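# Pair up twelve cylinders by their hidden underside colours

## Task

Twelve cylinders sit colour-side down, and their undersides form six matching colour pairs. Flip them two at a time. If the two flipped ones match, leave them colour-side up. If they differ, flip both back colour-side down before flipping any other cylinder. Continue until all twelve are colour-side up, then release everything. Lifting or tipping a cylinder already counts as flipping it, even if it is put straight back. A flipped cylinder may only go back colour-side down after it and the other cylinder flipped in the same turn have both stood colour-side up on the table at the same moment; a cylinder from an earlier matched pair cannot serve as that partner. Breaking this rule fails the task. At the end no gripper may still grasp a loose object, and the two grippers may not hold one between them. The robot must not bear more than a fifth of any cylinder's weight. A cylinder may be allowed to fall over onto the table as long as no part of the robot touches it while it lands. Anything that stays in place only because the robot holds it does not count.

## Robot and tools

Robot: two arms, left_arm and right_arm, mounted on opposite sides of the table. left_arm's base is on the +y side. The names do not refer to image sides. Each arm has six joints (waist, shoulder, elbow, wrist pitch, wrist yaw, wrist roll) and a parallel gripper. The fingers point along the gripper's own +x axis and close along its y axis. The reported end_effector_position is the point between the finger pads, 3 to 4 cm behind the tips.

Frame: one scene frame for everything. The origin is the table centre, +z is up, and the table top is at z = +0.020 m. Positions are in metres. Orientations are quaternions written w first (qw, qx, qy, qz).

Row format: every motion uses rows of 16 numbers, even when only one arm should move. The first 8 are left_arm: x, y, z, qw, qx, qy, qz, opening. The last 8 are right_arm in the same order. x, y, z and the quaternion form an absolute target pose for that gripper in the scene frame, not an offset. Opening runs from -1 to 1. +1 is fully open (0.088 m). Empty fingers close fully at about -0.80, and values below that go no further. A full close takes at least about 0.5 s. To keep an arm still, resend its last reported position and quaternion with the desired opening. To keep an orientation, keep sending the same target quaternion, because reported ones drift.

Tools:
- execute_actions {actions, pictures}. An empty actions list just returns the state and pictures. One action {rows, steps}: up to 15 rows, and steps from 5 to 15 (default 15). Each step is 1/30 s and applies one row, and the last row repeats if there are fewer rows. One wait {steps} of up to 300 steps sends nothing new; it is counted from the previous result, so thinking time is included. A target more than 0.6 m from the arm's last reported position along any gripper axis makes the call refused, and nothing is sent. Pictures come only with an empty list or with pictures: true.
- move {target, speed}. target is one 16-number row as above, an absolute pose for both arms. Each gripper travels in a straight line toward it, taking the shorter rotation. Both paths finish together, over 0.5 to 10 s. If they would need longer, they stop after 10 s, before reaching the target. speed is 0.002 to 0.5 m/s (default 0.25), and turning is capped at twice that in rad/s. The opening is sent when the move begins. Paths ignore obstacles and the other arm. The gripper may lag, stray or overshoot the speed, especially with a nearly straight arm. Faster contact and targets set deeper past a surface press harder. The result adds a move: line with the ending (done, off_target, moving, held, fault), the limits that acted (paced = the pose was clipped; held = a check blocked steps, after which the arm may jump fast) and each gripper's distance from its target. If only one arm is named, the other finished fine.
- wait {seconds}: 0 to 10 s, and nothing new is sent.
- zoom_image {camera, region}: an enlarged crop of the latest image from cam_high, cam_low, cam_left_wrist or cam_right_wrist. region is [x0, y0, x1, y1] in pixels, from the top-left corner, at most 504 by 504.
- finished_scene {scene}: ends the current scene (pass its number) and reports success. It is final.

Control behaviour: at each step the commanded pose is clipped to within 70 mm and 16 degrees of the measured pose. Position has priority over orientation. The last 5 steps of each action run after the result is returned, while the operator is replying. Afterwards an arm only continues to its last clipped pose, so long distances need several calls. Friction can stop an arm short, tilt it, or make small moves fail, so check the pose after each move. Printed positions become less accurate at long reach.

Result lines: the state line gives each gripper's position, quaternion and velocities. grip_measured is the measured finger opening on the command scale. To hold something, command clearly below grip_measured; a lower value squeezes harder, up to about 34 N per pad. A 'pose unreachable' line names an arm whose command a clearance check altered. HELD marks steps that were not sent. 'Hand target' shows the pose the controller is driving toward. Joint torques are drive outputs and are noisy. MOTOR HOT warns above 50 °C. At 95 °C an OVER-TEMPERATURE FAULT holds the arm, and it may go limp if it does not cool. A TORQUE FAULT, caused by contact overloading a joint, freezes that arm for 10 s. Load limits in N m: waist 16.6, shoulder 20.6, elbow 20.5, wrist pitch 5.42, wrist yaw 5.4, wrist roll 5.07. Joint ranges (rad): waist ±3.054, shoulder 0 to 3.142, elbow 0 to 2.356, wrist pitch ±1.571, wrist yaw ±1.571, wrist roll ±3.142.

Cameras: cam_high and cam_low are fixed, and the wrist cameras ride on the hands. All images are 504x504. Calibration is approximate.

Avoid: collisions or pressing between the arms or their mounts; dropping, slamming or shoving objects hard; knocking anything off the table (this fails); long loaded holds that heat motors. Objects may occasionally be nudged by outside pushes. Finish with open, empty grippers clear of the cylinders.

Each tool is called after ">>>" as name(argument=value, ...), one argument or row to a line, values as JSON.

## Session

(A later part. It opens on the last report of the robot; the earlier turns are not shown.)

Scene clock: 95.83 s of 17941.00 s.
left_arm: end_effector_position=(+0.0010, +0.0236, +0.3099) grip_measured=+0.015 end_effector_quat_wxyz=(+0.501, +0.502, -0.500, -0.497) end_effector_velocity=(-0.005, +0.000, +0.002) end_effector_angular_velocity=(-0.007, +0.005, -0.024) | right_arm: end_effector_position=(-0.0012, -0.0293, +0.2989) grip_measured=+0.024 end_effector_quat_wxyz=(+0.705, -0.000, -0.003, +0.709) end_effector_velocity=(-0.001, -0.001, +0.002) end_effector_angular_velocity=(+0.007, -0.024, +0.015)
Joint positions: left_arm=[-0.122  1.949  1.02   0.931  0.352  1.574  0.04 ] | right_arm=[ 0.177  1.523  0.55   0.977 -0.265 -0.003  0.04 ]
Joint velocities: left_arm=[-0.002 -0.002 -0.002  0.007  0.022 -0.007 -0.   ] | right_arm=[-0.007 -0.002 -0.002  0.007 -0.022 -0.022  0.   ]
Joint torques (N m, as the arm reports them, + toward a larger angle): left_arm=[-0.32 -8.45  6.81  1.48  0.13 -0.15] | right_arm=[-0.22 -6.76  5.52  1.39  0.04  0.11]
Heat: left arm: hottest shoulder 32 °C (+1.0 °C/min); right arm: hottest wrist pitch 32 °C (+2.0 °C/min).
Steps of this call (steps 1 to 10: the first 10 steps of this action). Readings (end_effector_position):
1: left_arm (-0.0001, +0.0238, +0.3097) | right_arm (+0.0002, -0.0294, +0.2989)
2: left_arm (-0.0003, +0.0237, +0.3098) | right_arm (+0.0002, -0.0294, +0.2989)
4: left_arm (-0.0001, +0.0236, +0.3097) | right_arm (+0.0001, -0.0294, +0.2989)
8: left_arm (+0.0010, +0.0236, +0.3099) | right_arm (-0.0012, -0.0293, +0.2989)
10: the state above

>>> execute_actions(
  actions=[
    {"rows":[[0,0.02,0.308,0.5,0.5,-0.5,-0.5,0.6,0,-0.03,0.297,0.707,0,0,0.707,-0.4]],"steps":10},
  ],
)

>>> execute_actions(
  actions=[
    {"rows":[[0,0.06,0.308,0.5,0.5,-0.5,-0.5,0.6,0,-0.07,0.297,0.707,0,0,0.707,-0.4]],"steps":12},
  ],
)

>>> move(
  target=[-0.19,0.249,0.135,0.5,0.5,0.5,-0.5,0.5,0.046,-0.262,0.155,0.5,-0.5,0.5,0.5,-0.4],
  speed=0.5,
)

>>> move(
  target=[-0.19,0.251,0.067,0.5,0.5,0.5,-0.5,0.5,0.046,-0.262,0.073,0.5,-0.5,0.5,0.5,-0.4],
  speed=0.13,
)

>>> execute_actions(
  actions=[
    {"rows":[[-0.19,0.249,0.069,0.5,0.5,0.5,-0.5,-0.4,0.046,-0.26,0.077,0.5,-0.5,0.5,0.5,0.5]],"steps":13},
  ],
)

>>> execute_actions(
  actions=[
    {"rows":[[-0.19,0.249,0.1,0.5,0.5,0.5,-0.5,-0.4,0.046,-0.26,0.1,0.5,-0.5,0.5,0.5,0.5],[-0.19,0.249,0.1,0.5,0.5,0.5,-0.5,-0.4,0.046,-0.26,0.1,0.5,-0.5,0.5,0.5,0.5],[-0.19,0.249,0.14,0.5,0.5,0.5,-0.5,-0.4,0.046,-0.26,0.16,0.5,-0.5,0.5,0.5,0.5]]},
  ],
)

>>> move(
  target=[-0.002,0.08,0.308,0.5,0.5,-0.5,-0.5,-0.4,0,-0.03,0.296,0.707,0,0,0.707,0.6],
  speed=0.5,
)

>>> move(
  target=[-0.002,0.02,0.308,0.5,0.5,-0.5,-0.5,-0.4,0,-0.03,0.296,0.707,0,0,0.707,0.6],
  speed=0.15,
)

>>> execute_actions(
  actions=[
    {"rows":[[-0.002,0.02,0.308,0.5,0.5,-0.5,-0.5,-0.4,0,-0.03,0.296,0.707,0,0,0.707,-0.4]],"steps":15},
  ],
)

Scene clock: 96.60 s of 17941.00 s.
left_arm: end_effector_position=(+0.0009, +0.0234, +0.3100) grip_measured=+0.194 end_effector_quat_wxyz=(+0.501, +0.502, -0.500, -0.497) end_effector_velocity=(+0.000, -0.003, +0.002) end_effector_angular_velocity=(+0.007, +0.025, +0.015) | right_arm: end_effector_position=(-0.0011, -0.0293, +0.2989) grip_measured=+0.024 end_effector_quat_wxyz=(+0.705, -0.000, -0.003, +0.709) end_effector_velocity=(-0.000, -0.001, -0.002) end_effector_angular_velocity=(-0.007, -0.020, +0.005)
Joint positions: left_arm=[-0.122  1.949  1.02   0.931  0.352  1.574  0.049] | right_arm=[ 0.177  1.523  0.55   0.977 -0.265 -0.003  0.04 ]
Joint velocities: left_arm=[-0.007 -0.002  0.012 -0.022 -0.022 -0.022  0.161] | right_arm=[-0.002 -0.002 -0.002 -0.007 -0.007 -0.022 -0.   ]
Joint torques (N m, as the arm reports them, + toward a larger angle): left_arm=[-0.39 -8.49  6.77  1.6   0.09 -0.16] | right_arm=[-0.25 -6.77  5.53  1.39  0.04  0.12]
Heat: left arm: hottest shoulder 32 °C (+1.0 °C/min); right arm: hottest wrist pitch 32 °C (+2.0 °C/min).
Off your previous action's commanded pose (left_arm): 0.004 m, 0 deg at its last step (step 5 of this call).
Off your previous action's commanded pose (right_arm): 0.002 m, 0 deg at its last step (step 5 of this call).
Steps of this call (steps 1 to 5: the last 5 steps of your previous action; steps 6 to 18: nothing new was sent; steps 19 to 23: the first 5 steps of this action). Readings (end_effector_position):
19: left_arm (+0.0011, +0.0236, +0.3097) | right_arm (-0.0012, -0.0293, +0.2989)
20: left_arm (+0.0011, +0.0236, +0.3097) | right_arm (-0.0012, -0.0293, +0.2989)
22: left_arm (+0.0011, +0.0236, +0.3098) | right_arm (-0.0011, -0.0293, +0.2989)
23: the state above

Scene clock: 97.00 s of 17941.00 s.
left_arm: end_effector_position=(+0.0015, +0.0503, +0.3057) grip_measured=+0.592 end_effector_quat_wxyz=(+0.499, +0.502, -0.498, -0.500) end_effector_velocity=(+0.009, +0.059, +0.005) end_effector_angular_velocity=(-0.016, +0.016, +0.025) | right_arm: end_effector_position=(+0.0005, -0.0607, +0.2971) grip_measured=+0.023 end_effector_quat_wxyz=(+0.708, -0.001, -0.002, +0.707) end_effector_velocity=(-0.005, -0.059, +0.015) end_effector_angular_velocity=(+0.030, -0.002, +0.024)
Joint positions: left_arm=[-0.093  1.881  0.906  0.971  0.383  1.574  0.068] | right_arm=[ 0.139  1.401  0.44   0.963 -0.295 -0.003  0.04 ]
Joint velocities: left_arm=[ 0.076 -0.168 -0.232  0.081  0.051 -0.022  0.003] | right_arm=[-0.071 -0.291 -0.178 -0.081 -0.095  0.007 -0.   ]
Joint torques (N m, as the arm reports them, + toward a larger angle): left_arm=[ -0.16 -11.05   4.64   1.79   0.16  -0.09] | right_arm=[-0.23 -6.81  5.04  1.23 -0.13  0.14]
Heat: left arm: hottest shoulder 32 °C (+1.0 °C/min); right arm: hottest wrist pitch 32 °C (+2.0 °C/min).
Off your previous action's commanded pose (left_arm): 0.004 m, 0 deg at its last step (step 5 of this call).
Off your previous action's commanded pose (right_arm): 0.002 m, 0 deg at its last step (step 5 of this call).
Steps of this call (steps 1 to 5: the last 5 steps of your previous action; steps 6 to 12: the first 7 steps of this action). Readings (end_effector_position):
6: left_arm (-0.0002, +0.0260, +0.3105) | right_arm (-0.0012, -0.0333, +0.2984)
7: left_arm (-0.0010, +0.0313, +0.3092) | right_arm (-0.0007, -0.0399, +0.2970)
9: left_arm (-0.0006, +0.0415, +0.3067) | right_arm (-0.0000, -0.0519, +0.2960)
12: the state above

Scene clock: 100.07 s of 17941.00 s.
left_arm: end_effector_position=(-0.1892, +0.2490, +0.1345) grip_measured=+0.500 end_effector_quat_wxyz=(+0.501, +0.495, +0.502, -0.502) end_effector_velocity=(-0.003, +0.005, -0.000) end_effector_angular_velocity=(+0.026, +0.017, +0.019) | right_arm: end_effector_position=(+0.0433, -0.2641, +0.1557) grip_measured=+0.024 end_effector_quat_wxyz=(+0.496, -0.498, +0.500, +0.505) end_effector_velocity=(-0.001, -0.002, -0.001) end_effector_angular_velocity=(-0.006, +0.013, -0.000)
Joint positions: left_arm=[-0.674  1.76   0.973 -0.778  0.006 -0.201  0.064] | right_arm=[-0.152  1.368  0.773 -0.979 -0.011 -0.596  0.04 ]
Joint velocities: left_arm=[-0.002  0.002  0.002 -0.022  0.022 -0.022 -0.   ] | right_arm=[-0.007  0.002 -0.002 -0.007 -0.007 -0.007 -0.001]
Joint torques (N m, as the arm reports them, + toward a larger angle): left_arm=[-0.21 -6.    5.76  0.25  0.09 -0.05] | right_arm=[-0.33 -4.1   6.95 -0.09 -0.01 -0.21]
Heat: left arm: hottest shoulder 32 °C (+2.0 °C/min); right arm: hottest wrist pitch 32 °C (+2.0 °C/min).
Hand target (left_arm): -0.191, +0.247, +0.133; +0.499, +0.495, +0.505, -0.500
Hand target (right_arm): +0.045, -0.263, +0.157; +0.495, -0.500, +0.500, +0.505
Off your previous action's commanded pose (left_arm): 0.005 m, 0 deg at its last step (step 5 of this call).
Off your previous action's commanded pose (right_arm): 0.004 m, 0 deg at its last step (step 5 of this call).
Off the commanded pose (left_arm): 0.001 m, 1 deg.
Off the commanded pose (right_arm): 0.003 m, 1 deg.
Kept back: nothing.
move: done
camera_calibration (this result's frames):
cam_left_wrist: T_world_to_cam=[[-0.999652, -0.00646537, -0.0255709, -0.171551], [-0.0135796, 0.957283, 0.288833, -0.246979], [0.0226112, 0.28908, -0.957038, 0.13396], [0, 0, 0, 1]] pos_world=[-0.177875, 0.196595, 0.195154]
cam_right_wrist: T_world_to_cam=[[0.997631, 0.0659471, 0.0195866, -0.0224912], [0.0569209, -0.951179, 0.303344, -0.267751], [0.0386351, -0.301511, -0.95268, 0.146927], [0, 0, 0, 1]] pos_world=[0.0320021, -0.208896, 0.221635]

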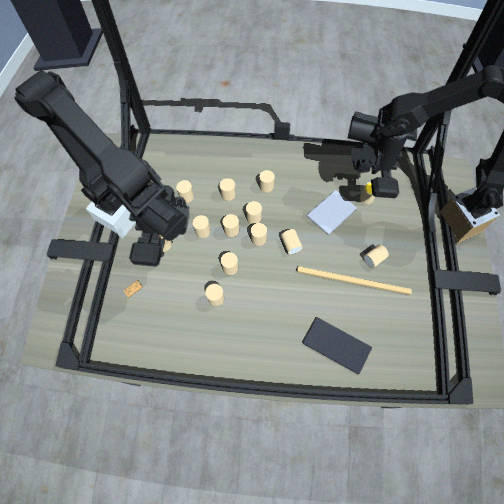

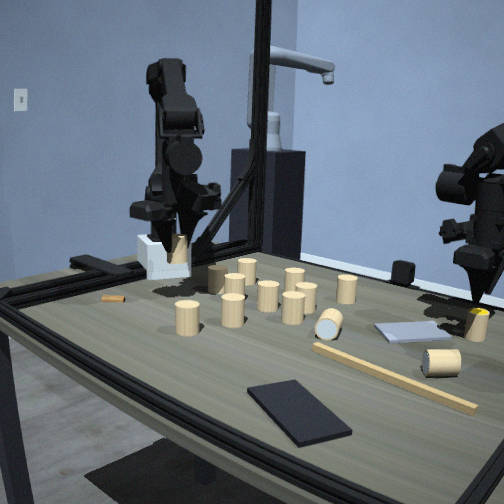

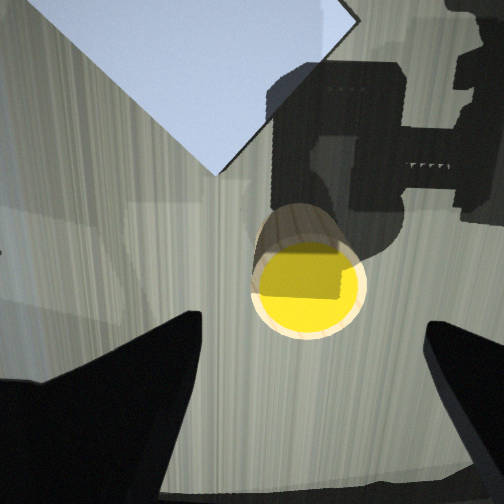

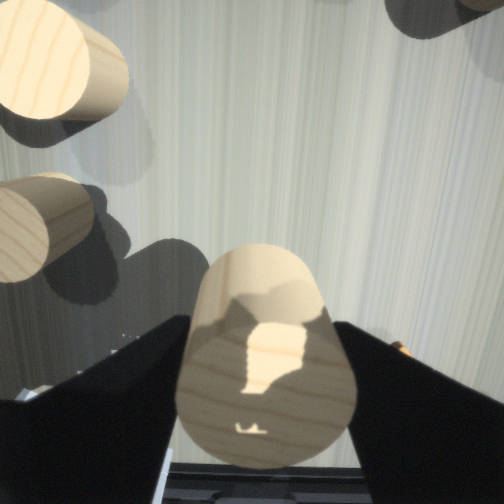

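Scene clock: 101.17 s of 17941.00 s.
left_arm: end_effector_position=(-0.1906, +0.2461, +0.0721) grip_measured=+0.500 end_effector_quat_wxyz=(+0.503, +0.493, +0.498, -0.506) end_effector_velocity=(+0.002, +0.000, -0.002) end_effector_angular_velocity=(+0.001, -0.008, +0.010) | right_arm: end_effector_position=(+0.0470, -0.2607, +0.0775) grip_measured=+0.023 end_effector_quat_wxyz=(+0.503, -0.499, +0.496, +0.502) end_effector_velocity=(-0.002, -0.002, -0.001) end_effector_angular_velocity=(-0.006, +0.013, -0.010)
Joint positions: left_arm=[-0.678  1.922  0.876 -0.506  0.003 -0.201  0.064] | right_arm=[-0.152  1.571  0.585 -0.574 -0.003 -0.591  0.04 ]
Joint velocities: left_arm=[ 0.002  0.007 -0.002  0.007 -0.007 -0.007 -0.   ] | right_arm=[-0.002  0.002 -0.002 -0.007 -0.007  0.007 -0.   ]
Joint torques (N m, as the arm reports them, + toward a larger angle): left_arm=[-0.47 -6.57  3.08  0.56 -0.16 -0.02] | right_arm=[ 0.22 -4.15  3.24  0.61 -0.01  0.18]
Heat: left arm: hottest shoulder 32 °C (+2.0 °C/min); right arm: hottest shoulder 31 °C (+1.0 °C/min).
Hand target (left_arm): -0.190, +0.251, +0.067; +0.500, +0.500, +0.500, -0.500
Hand target (right_arm): +0.045, -0.263, +0.074; +0.500, -0.500, +0.500, +0.500
Off the commanded pose (left_arm): 0.007 m, 1 deg.
Off the commanded pose (right_arm): 0.005 m, 1 deg.
Kept back: nothing.
move: done
camera_calibration (this result's frames):
cam_left_wrist: T_world_to_cam=[[-0.999646, -0.00226206, -0.0264946, -0.175515], [-0.00950794, 0.96091, 0.276696, -0.225506], [0.024833, 0.27685, -0.960592, 0.0788123], [0, 0, 0, 1]] pos_world=[-0.179555, 0.194475, 0.133453]
cam_right_wrist: T_world_to_cam=[[0.99754, 0.0611635, 0.0342489, -0.0272615], [0.0482512, -0.953514, 0.297461, -0.240765], [0.0508506, -0.295076, -0.95412, 0.0745249], [0, 0, 0, 1]] pos_world=[0.035022, -0.205915, 0.143657]

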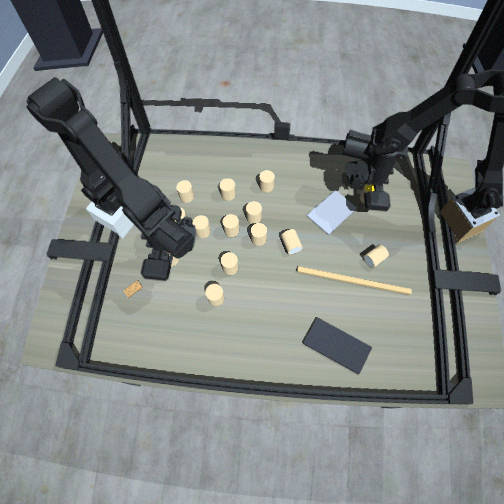

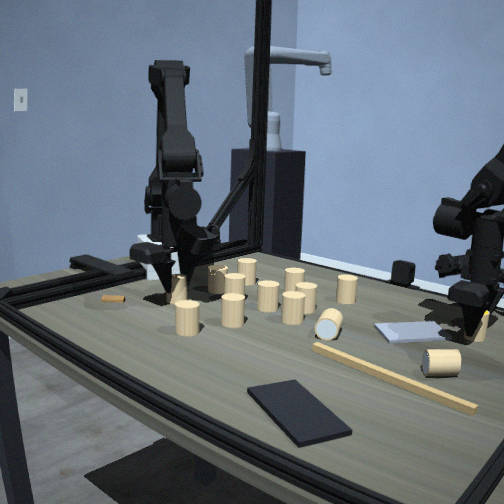

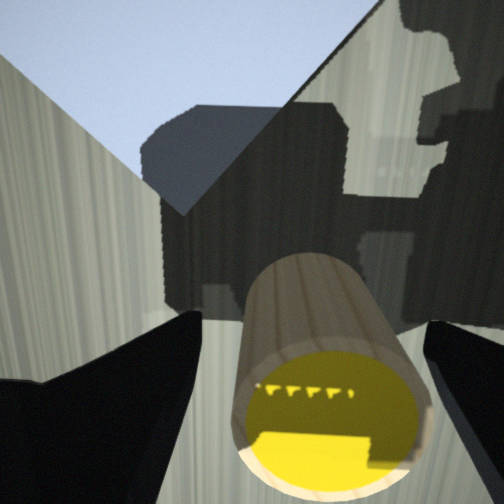

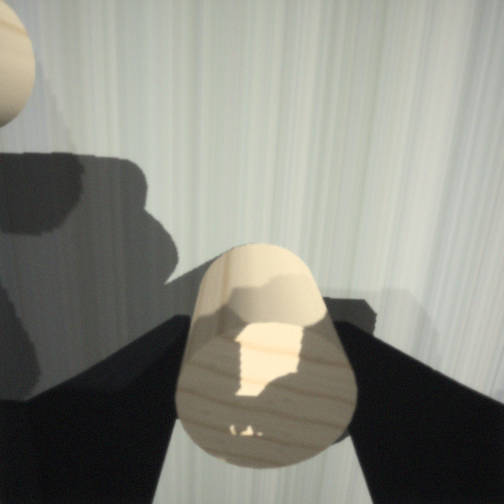

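Scene clock: 101.43 s of 17941.00 s.
left_arm: end_effector_position=(-0.1904, +0.2471, +0.0719) grip_measured=+0.014 end_effector_quat_wxyz=(+0.503, +0.495, +0.499, -0.504) end_effector_velocity=(+0.003, +0.003, +0.001) end_effector_angular_velocity=(+0.013, -0.025, +0.020) | right_arm: end_effector_position=(+0.0460, -0.2612, +0.0771) grip_measured=+0.418 end_effector_quat_wxyz=(+0.501, -0.500, +0.498, +0.501) end_effector_velocity=(-0.002, -0.003, -0.000) end_effector_angular_velocity=(-0.010, -0.002, -0.000)
Joint positions: left_arm=[-0.678  1.923  0.876 -0.509  0.003 -0.201  0.04 ] | right_arm=[-0.148  1.573  0.585 -0.577 -0.001 -0.587  0.059]
Joint velocities: left_arm=[-0.002 -0.002  0.002 -0.022 -0.022 -0.022 -0.   ] | right_arm=[ 0.007 -0.007 -0.007 -0.007  0.007  0.007  0.024]
Joint torques (N m, as the arm reports them, + toward a larger angle): left_arm=[-0.06 -6.1   4.24  0.23 -0.19  0.01] | right_arm=[ 0.27 -4.49  5.39 -0.07 -0.06  0.18]
Heat: left arm: hottest shoulder 32 °C (+2.0 °C/min); right arm: hottest shoulder 31 °C (+1.0 °C/min).
Steps of this call (steps 1 to 8: the first 8 steps of this action). Readings (end_effector_position):
1: left_arm (-0.1906, +0.2461, +0.0721) | right_arm (+0.0469, -0.2606, +0.0774)
2: left_arm (-0.1906, +0.2461, +0.0720) | right_arm (+0.0469, -0.2606, +0.0774)
4: left_arm (-0.1905, +0.2465, +0.0720) | right_arm (+0.0467, -0.2605, +0.0774)
8: the state above

Scene clock: 101.93 s of 17941.00 s.
left_arm: end_effector_position=(-0.1902, +0.2478, +0.1314) grip_measured=+0.014 end_effector_quat_wxyz=(+0.501, +0.497, +0.500, -0.502) end_effector_velocity=(+0.005, +0.010, +0.069) end_effector_angular_velocity=(+0.051, -0.033, +0.005) | right_arm: end_effector_position=(+0.0485, -0.2572, +0.1468) grip_measured=+0.499 end_effector_quat_wxyz=(+0.503, -0.500, +0.496, +0.502) end_effector_velocity=(-0.015, -0.022, +0.097) end_effector_angular_velocity=(-0.088, +0.067, -0.010)
Joint positions: left_arm=[-0.678  1.771  0.973 -0.766  0.003 -0.201  0.04 ] | right_arm=[-0.147  1.406  0.765 -0.919 -0.001 -0.586  0.063]
Joint velocities: left_arm=[-0.002 -0.144  0.144 -0.344 -0.022 -0.007 -0.   ] | right_arm=[-0.002 -0.183  0.271 -0.564 -0.007  0.007  0.   ]
Joint torques (N m, as the arm reports them, + toward a larger angle): left_arm=[-0.15 -7.66  4.64  0.07 -0.12  0.02] | right_arm=[ 0.26 -5.4   5.86 -0.16 -0.06  0.16]
Heat: left arm: hottest shoulder 32 °C (+2.0 °C/min); right arm: hottest shoulder 31 °C (+1.0 °C/min).
Off your previous action's commanded pose (left_arm): 0.003 m, 1 deg at its last step (step 5 of this call).
Off your previous action's commanded pose (right_arm): 0.001 m, 0 deg at its last step (step 5 of this call).
Steps of this call (steps 1 to 5: the last 5 steps of your previous action; steps 6 to 15: the first 10 steps of this action). Readings (end_effector_position):
6: left_arm (-0.1899, +0.2492, +0.0741) | right_arm (+0.0449, -0.2627, +0.0792)
7: left_arm (-0.1892, +0.2529, +0.0770) | right_arm (+0.0438, -0.2643, +0.0819)
9: left_arm (-0.1879, +0.2593, +0.0922) | right_arm (+0.0422, -0.2668, +0.0990)
13: left_arm (-0.1899, +0.2493, +0.1239) | right_arm (+0.0487, -0.2568, +0.1373)
15: the state above

Scene clock: 105.17 s of 17941.00 s.
left_arm: end_effector_position=(-0.0032, +0.0843, +0.3094) grip_measured=+0.015 end_effector_quat_wxyz=(+0.496, +0.501, -0.502, -0.501) end_effector_velocity=(-0.002, -0.002, +0.006) end_effector_angular_velocity=(-0.025, -0.004, -0.010) | right_arm: end_effector_position=(+0.0013, -0.0298, +0.2981) grip_measured=+0.600 end_effector_quat_wxyz=(+0.711, -0.003, -0.008, +0.703) end_effector_velocity=(-0.002, +0.000, -0.002) end_effector_angular_velocity=(-0.002, +0.008, +0.010)
Joint positions: left_arm=[-0.062  1.768  0.771  0.993  0.424  1.578  0.04 ] | right_arm=[ 0.175  1.526  0.546  0.988 -0.25  -0.014  0.068]
Joint velocities: left_arm=[-0.002  0.002  0.007  0.022  0.007 -0.007 -0.   ] | right_arm=[ 0.002  0.007 -0.002  0.007 -0.007  0.007 -0.   ]
Joint torques (N m, as the arm reports them, + toward a larger angle): left_arm=[ 0.24 -6.68  6.76  1.77  0.13  0.11] | right_arm=[ 0.31 -5.62  5.83  1.53  0.03  0.2 ]
Heat: left arm: hottest shoulder 33 °C (+3.0 °C/min); right arm: hottest shoulder 31 °C (+1.0 °C/min).
Hand target (left_arm): -0.001, +0.082, +0.310; +0.495, +0.500, -0.505, -0.499
Hand target (right_arm): +0.001, -0.029, +0.294; +0.711, -0.003, -0.003, +0.703
Off your previous action's commanded pose (left_arm): 0.007 m, 1 deg at its last step (step 5 of this call).
Off your previous action's commanded pose (right_arm): 0.007 m, 1 deg at its last step (step 5 of this call).
Off the commanded pose (left_arm): 0.005 m, 1 deg.
Off the commanded pose (right_arm): 0.002 m, 1 deg.
Kept back: nothing.
move: done
camera_calibration (this result's frames):
cam_left_wrist: T_world_to_cam=[[0.00604415, -0.0296794, -0.999541, 0.324349], [0.957981, 0.286817, -0.00272361, 0.012535], [0.286766, -0.957525, 0.0301658, 0.145251], [0, 0, 0, 1]] pos_world=[-0.0556219, 0.145113, 0.319852]
cam_right_wrist: T_world_to_cam=[[0.996396, -0.0407363, 0.0744015, -0.018376], [0.0587713, -0.300924, -0.951835, 0.307802], [0.0611634, 0.952778, -0.297445, 0.196893], [0, 0, 0, 1]] pos_world=[-0.0118228, -0.0957191, 0.352909]

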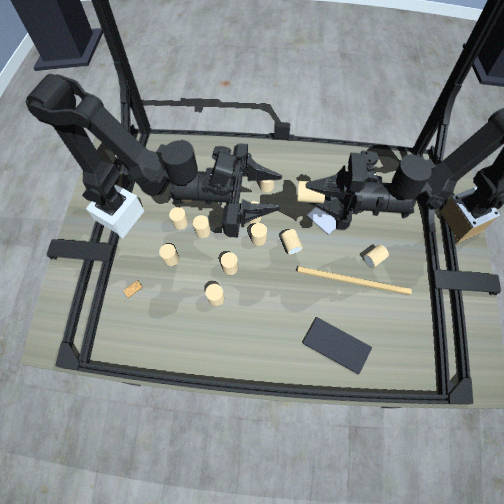

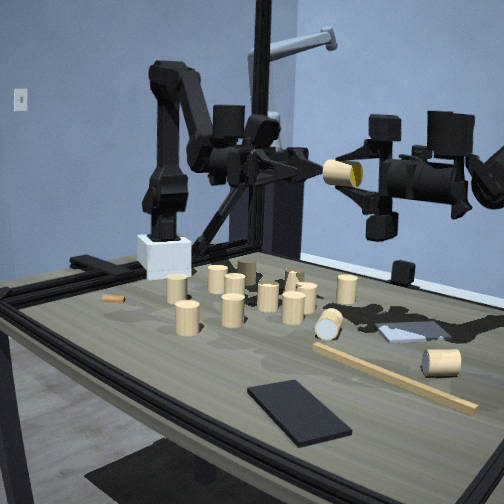

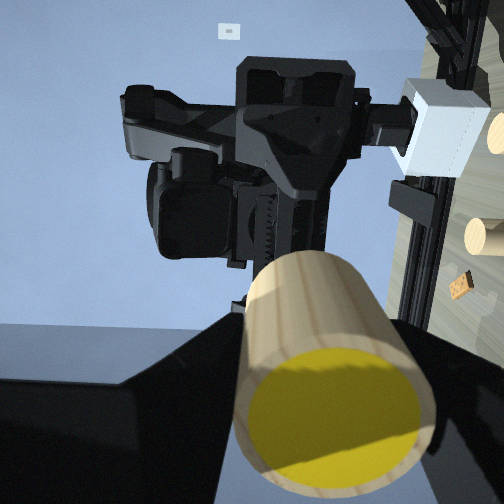

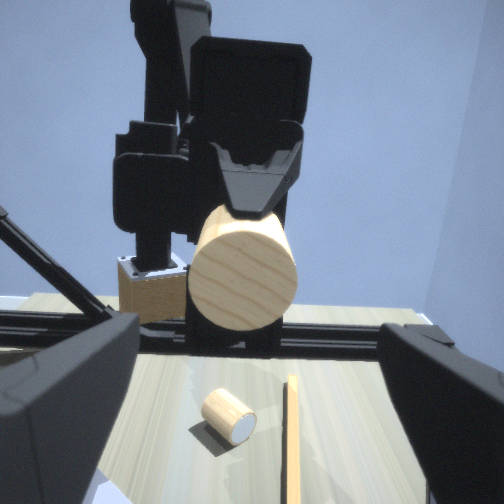

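Scene clock: 106.13 s of 17941.00 s.
left_arm: end_effector_position=(-0.0022, +0.0239, +0.3100) grip_measured=+0.015 end_effector_quat_wxyz=(+0.500, +0.500, -0.502, -0.498) end_effector_velocity=(-0.002, -0.002, -0.005) end_effector_angular_velocity=(+0.021, +0.030, -0.010) | right_arm: end_effector_position=(+0.0000, -0.0298, +0.2979) grip_measured=+0.600 end_effector_quat_wxyz=(+0.708, -0.000, -0.005, +0.707) end_effector_velocity=(-0.002, +0.000, -0.003) end_effector_angular_velocity=(-0.012, +0.010, +0.010)
Joint positions: left_arm=[-0.127  1.946  1.015  0.934  0.352  1.573  0.04 ] | right_arm=[ 0.175  1.526  0.546  0.987 -0.259 -0.005  0.068]
Joint velocities: left_arm=[-0.002  0.007  0.007 -0.022  0.007 -0.022 -0.   ] | right_arm=[ 0.002  0.002 -0.002 -0.007 -0.007  0.007 -0.   ]
Joint torques (N m, as the arm reports them, + toward a larger angle): left_arm=[-0.25 -8.27  6.87  1.57 -0.12 -0.12] | right_arm=[-0.13 -6.69  5.84  1.16 -0.13  0.2 ]
Heat: left arm: hottest shoulder 33 °C (+2.0 °C/min); right arm: hottest shoulder 31 °C (+1.0 °C/min).
Hand target (left_arm): -0.002, +0.020, +0.308; +0.500, +0.500, -0.500, -0.500
Hand target (right_arm): -0.000, -0.030, +0.296; +0.707, +0.000, -0.000, +0.707
Off the commanded pose (left_arm): 0.004 m, 0 deg.
Off the commanded pose (right_arm): 0.002 m, 1 deg.
Kept back: nothing.
move: done
camera_calibration (this result's frames):
cam_left_wrist: T_world_to_cam=[[0.00393221, -0.0359691, -0.999345, 0.323194], [0.955866, 0.293725, -0.00681083, 0.030006], [0.293778, -0.955213, 0.0355366, 0.0853697], [0, 0, 0, 1]] pos_world=[-0.0550323, 0.0843578, 0.320153]
cam_right_wrist: T_world_to_cam=[[0.997365, -0.0318805, 0.065162, -0.0140316], [0.052583, -0.301096, -0.952143, 0.307812], [0.0499748, 0.953061, -0.298627, 0.197277], [0, 0, 0, 1]] pos_world=[-0.0120499, -0.0957831, 0.352907]

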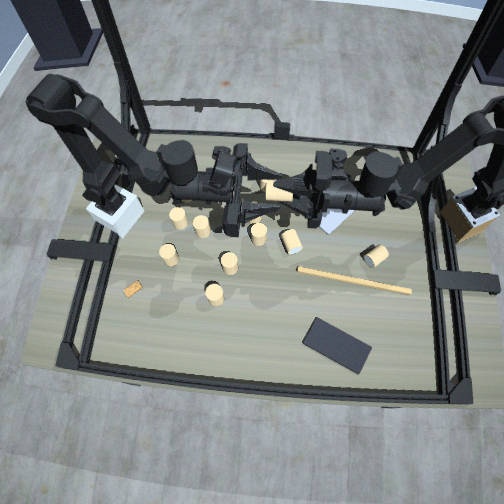

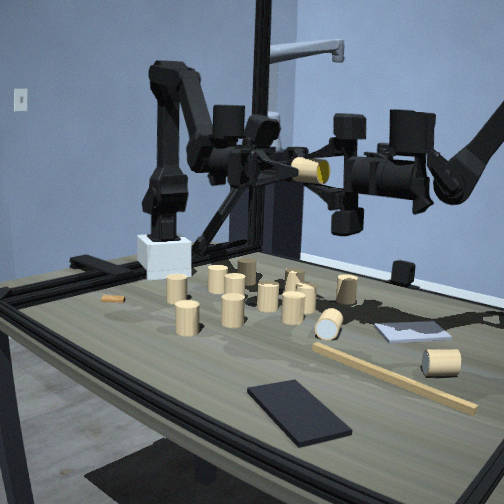

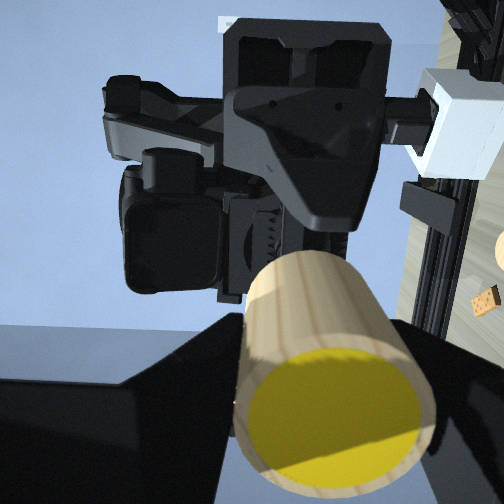

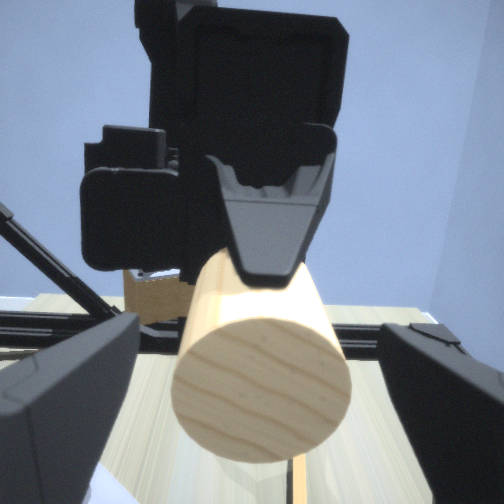

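Scene clock: 106.47 s of 17941.00 s.
left_arm: end_effector_position=(-0.0017, +0.0235, +0.3101) grip_measured=+0.014 end_effector_quat_wxyz=(+0.500, +0.501, -0.501, -0.498) end_effector_velocity=(-0.001, +0.001, -0.003) end_effector_angular_velocity=(+0.011, -0.003, +0.005) | right_arm: end_effector_position=(-0.0006, -0.0298, +0.2979) grip_measured=+0.022 end_effector_quat_wxyz=(+0.707, -0.000, -0.004, +0.708) end_effector_velocity=(-0.000, -0.001, +0.003) end_effector_angular_velocity=(+0.012, -0.025, +0.005)
Joint positions: left_arm=[-0.127  1.947  1.017  0.933  0.349  1.573  0.04 ] | right_arm=[ 0.176  1.526  0.546  0.987 -0.262 -0.005  0.04 ]
Joint velocities: left_arm=[-0.002 -0.002 -0.007 -0.007 -0.007  0.007 -0.   ] | right_arm=[-0.002 -0.007 -0.002  0.007 -0.007 -0.022 -0.   ]
Joint torques (N m, as the arm reports them, + toward a larger angle): left_arm=[-0.05 -8.13  6.78  1.56 -0.03 -0.14] | right_arm=[-0.15 -6.68  5.84  1.16 -0.05  0.17]
Heat: left arm: hottest shoulder 33 °C (+2.0 °C/min); right arm: hottest shoulder 31 °C (+1.0 °C/min).
Steps of this call (steps 1 to 10: the first 10 steps of this action). Readings (end_effector_position):
1: left_arm (-0.0022, +0.0238, +0.3099) | right_arm (+0.0000, -0.0298, +0.2979)
2: left_arm (-0.0022, +0.0237, +0.3100) | right_arm (+0.0000, -0.0298, +0.2979)
4: left_arm (-0.0021, +0.0236, +0.3099) | right_arm (+0.0000, -0.0298, +0.2979)
8: left_arm (-0.0017, +0.0236, +0.3100) | right_arm (-0.0006, -0.0298, +0.2979)
10: the state above


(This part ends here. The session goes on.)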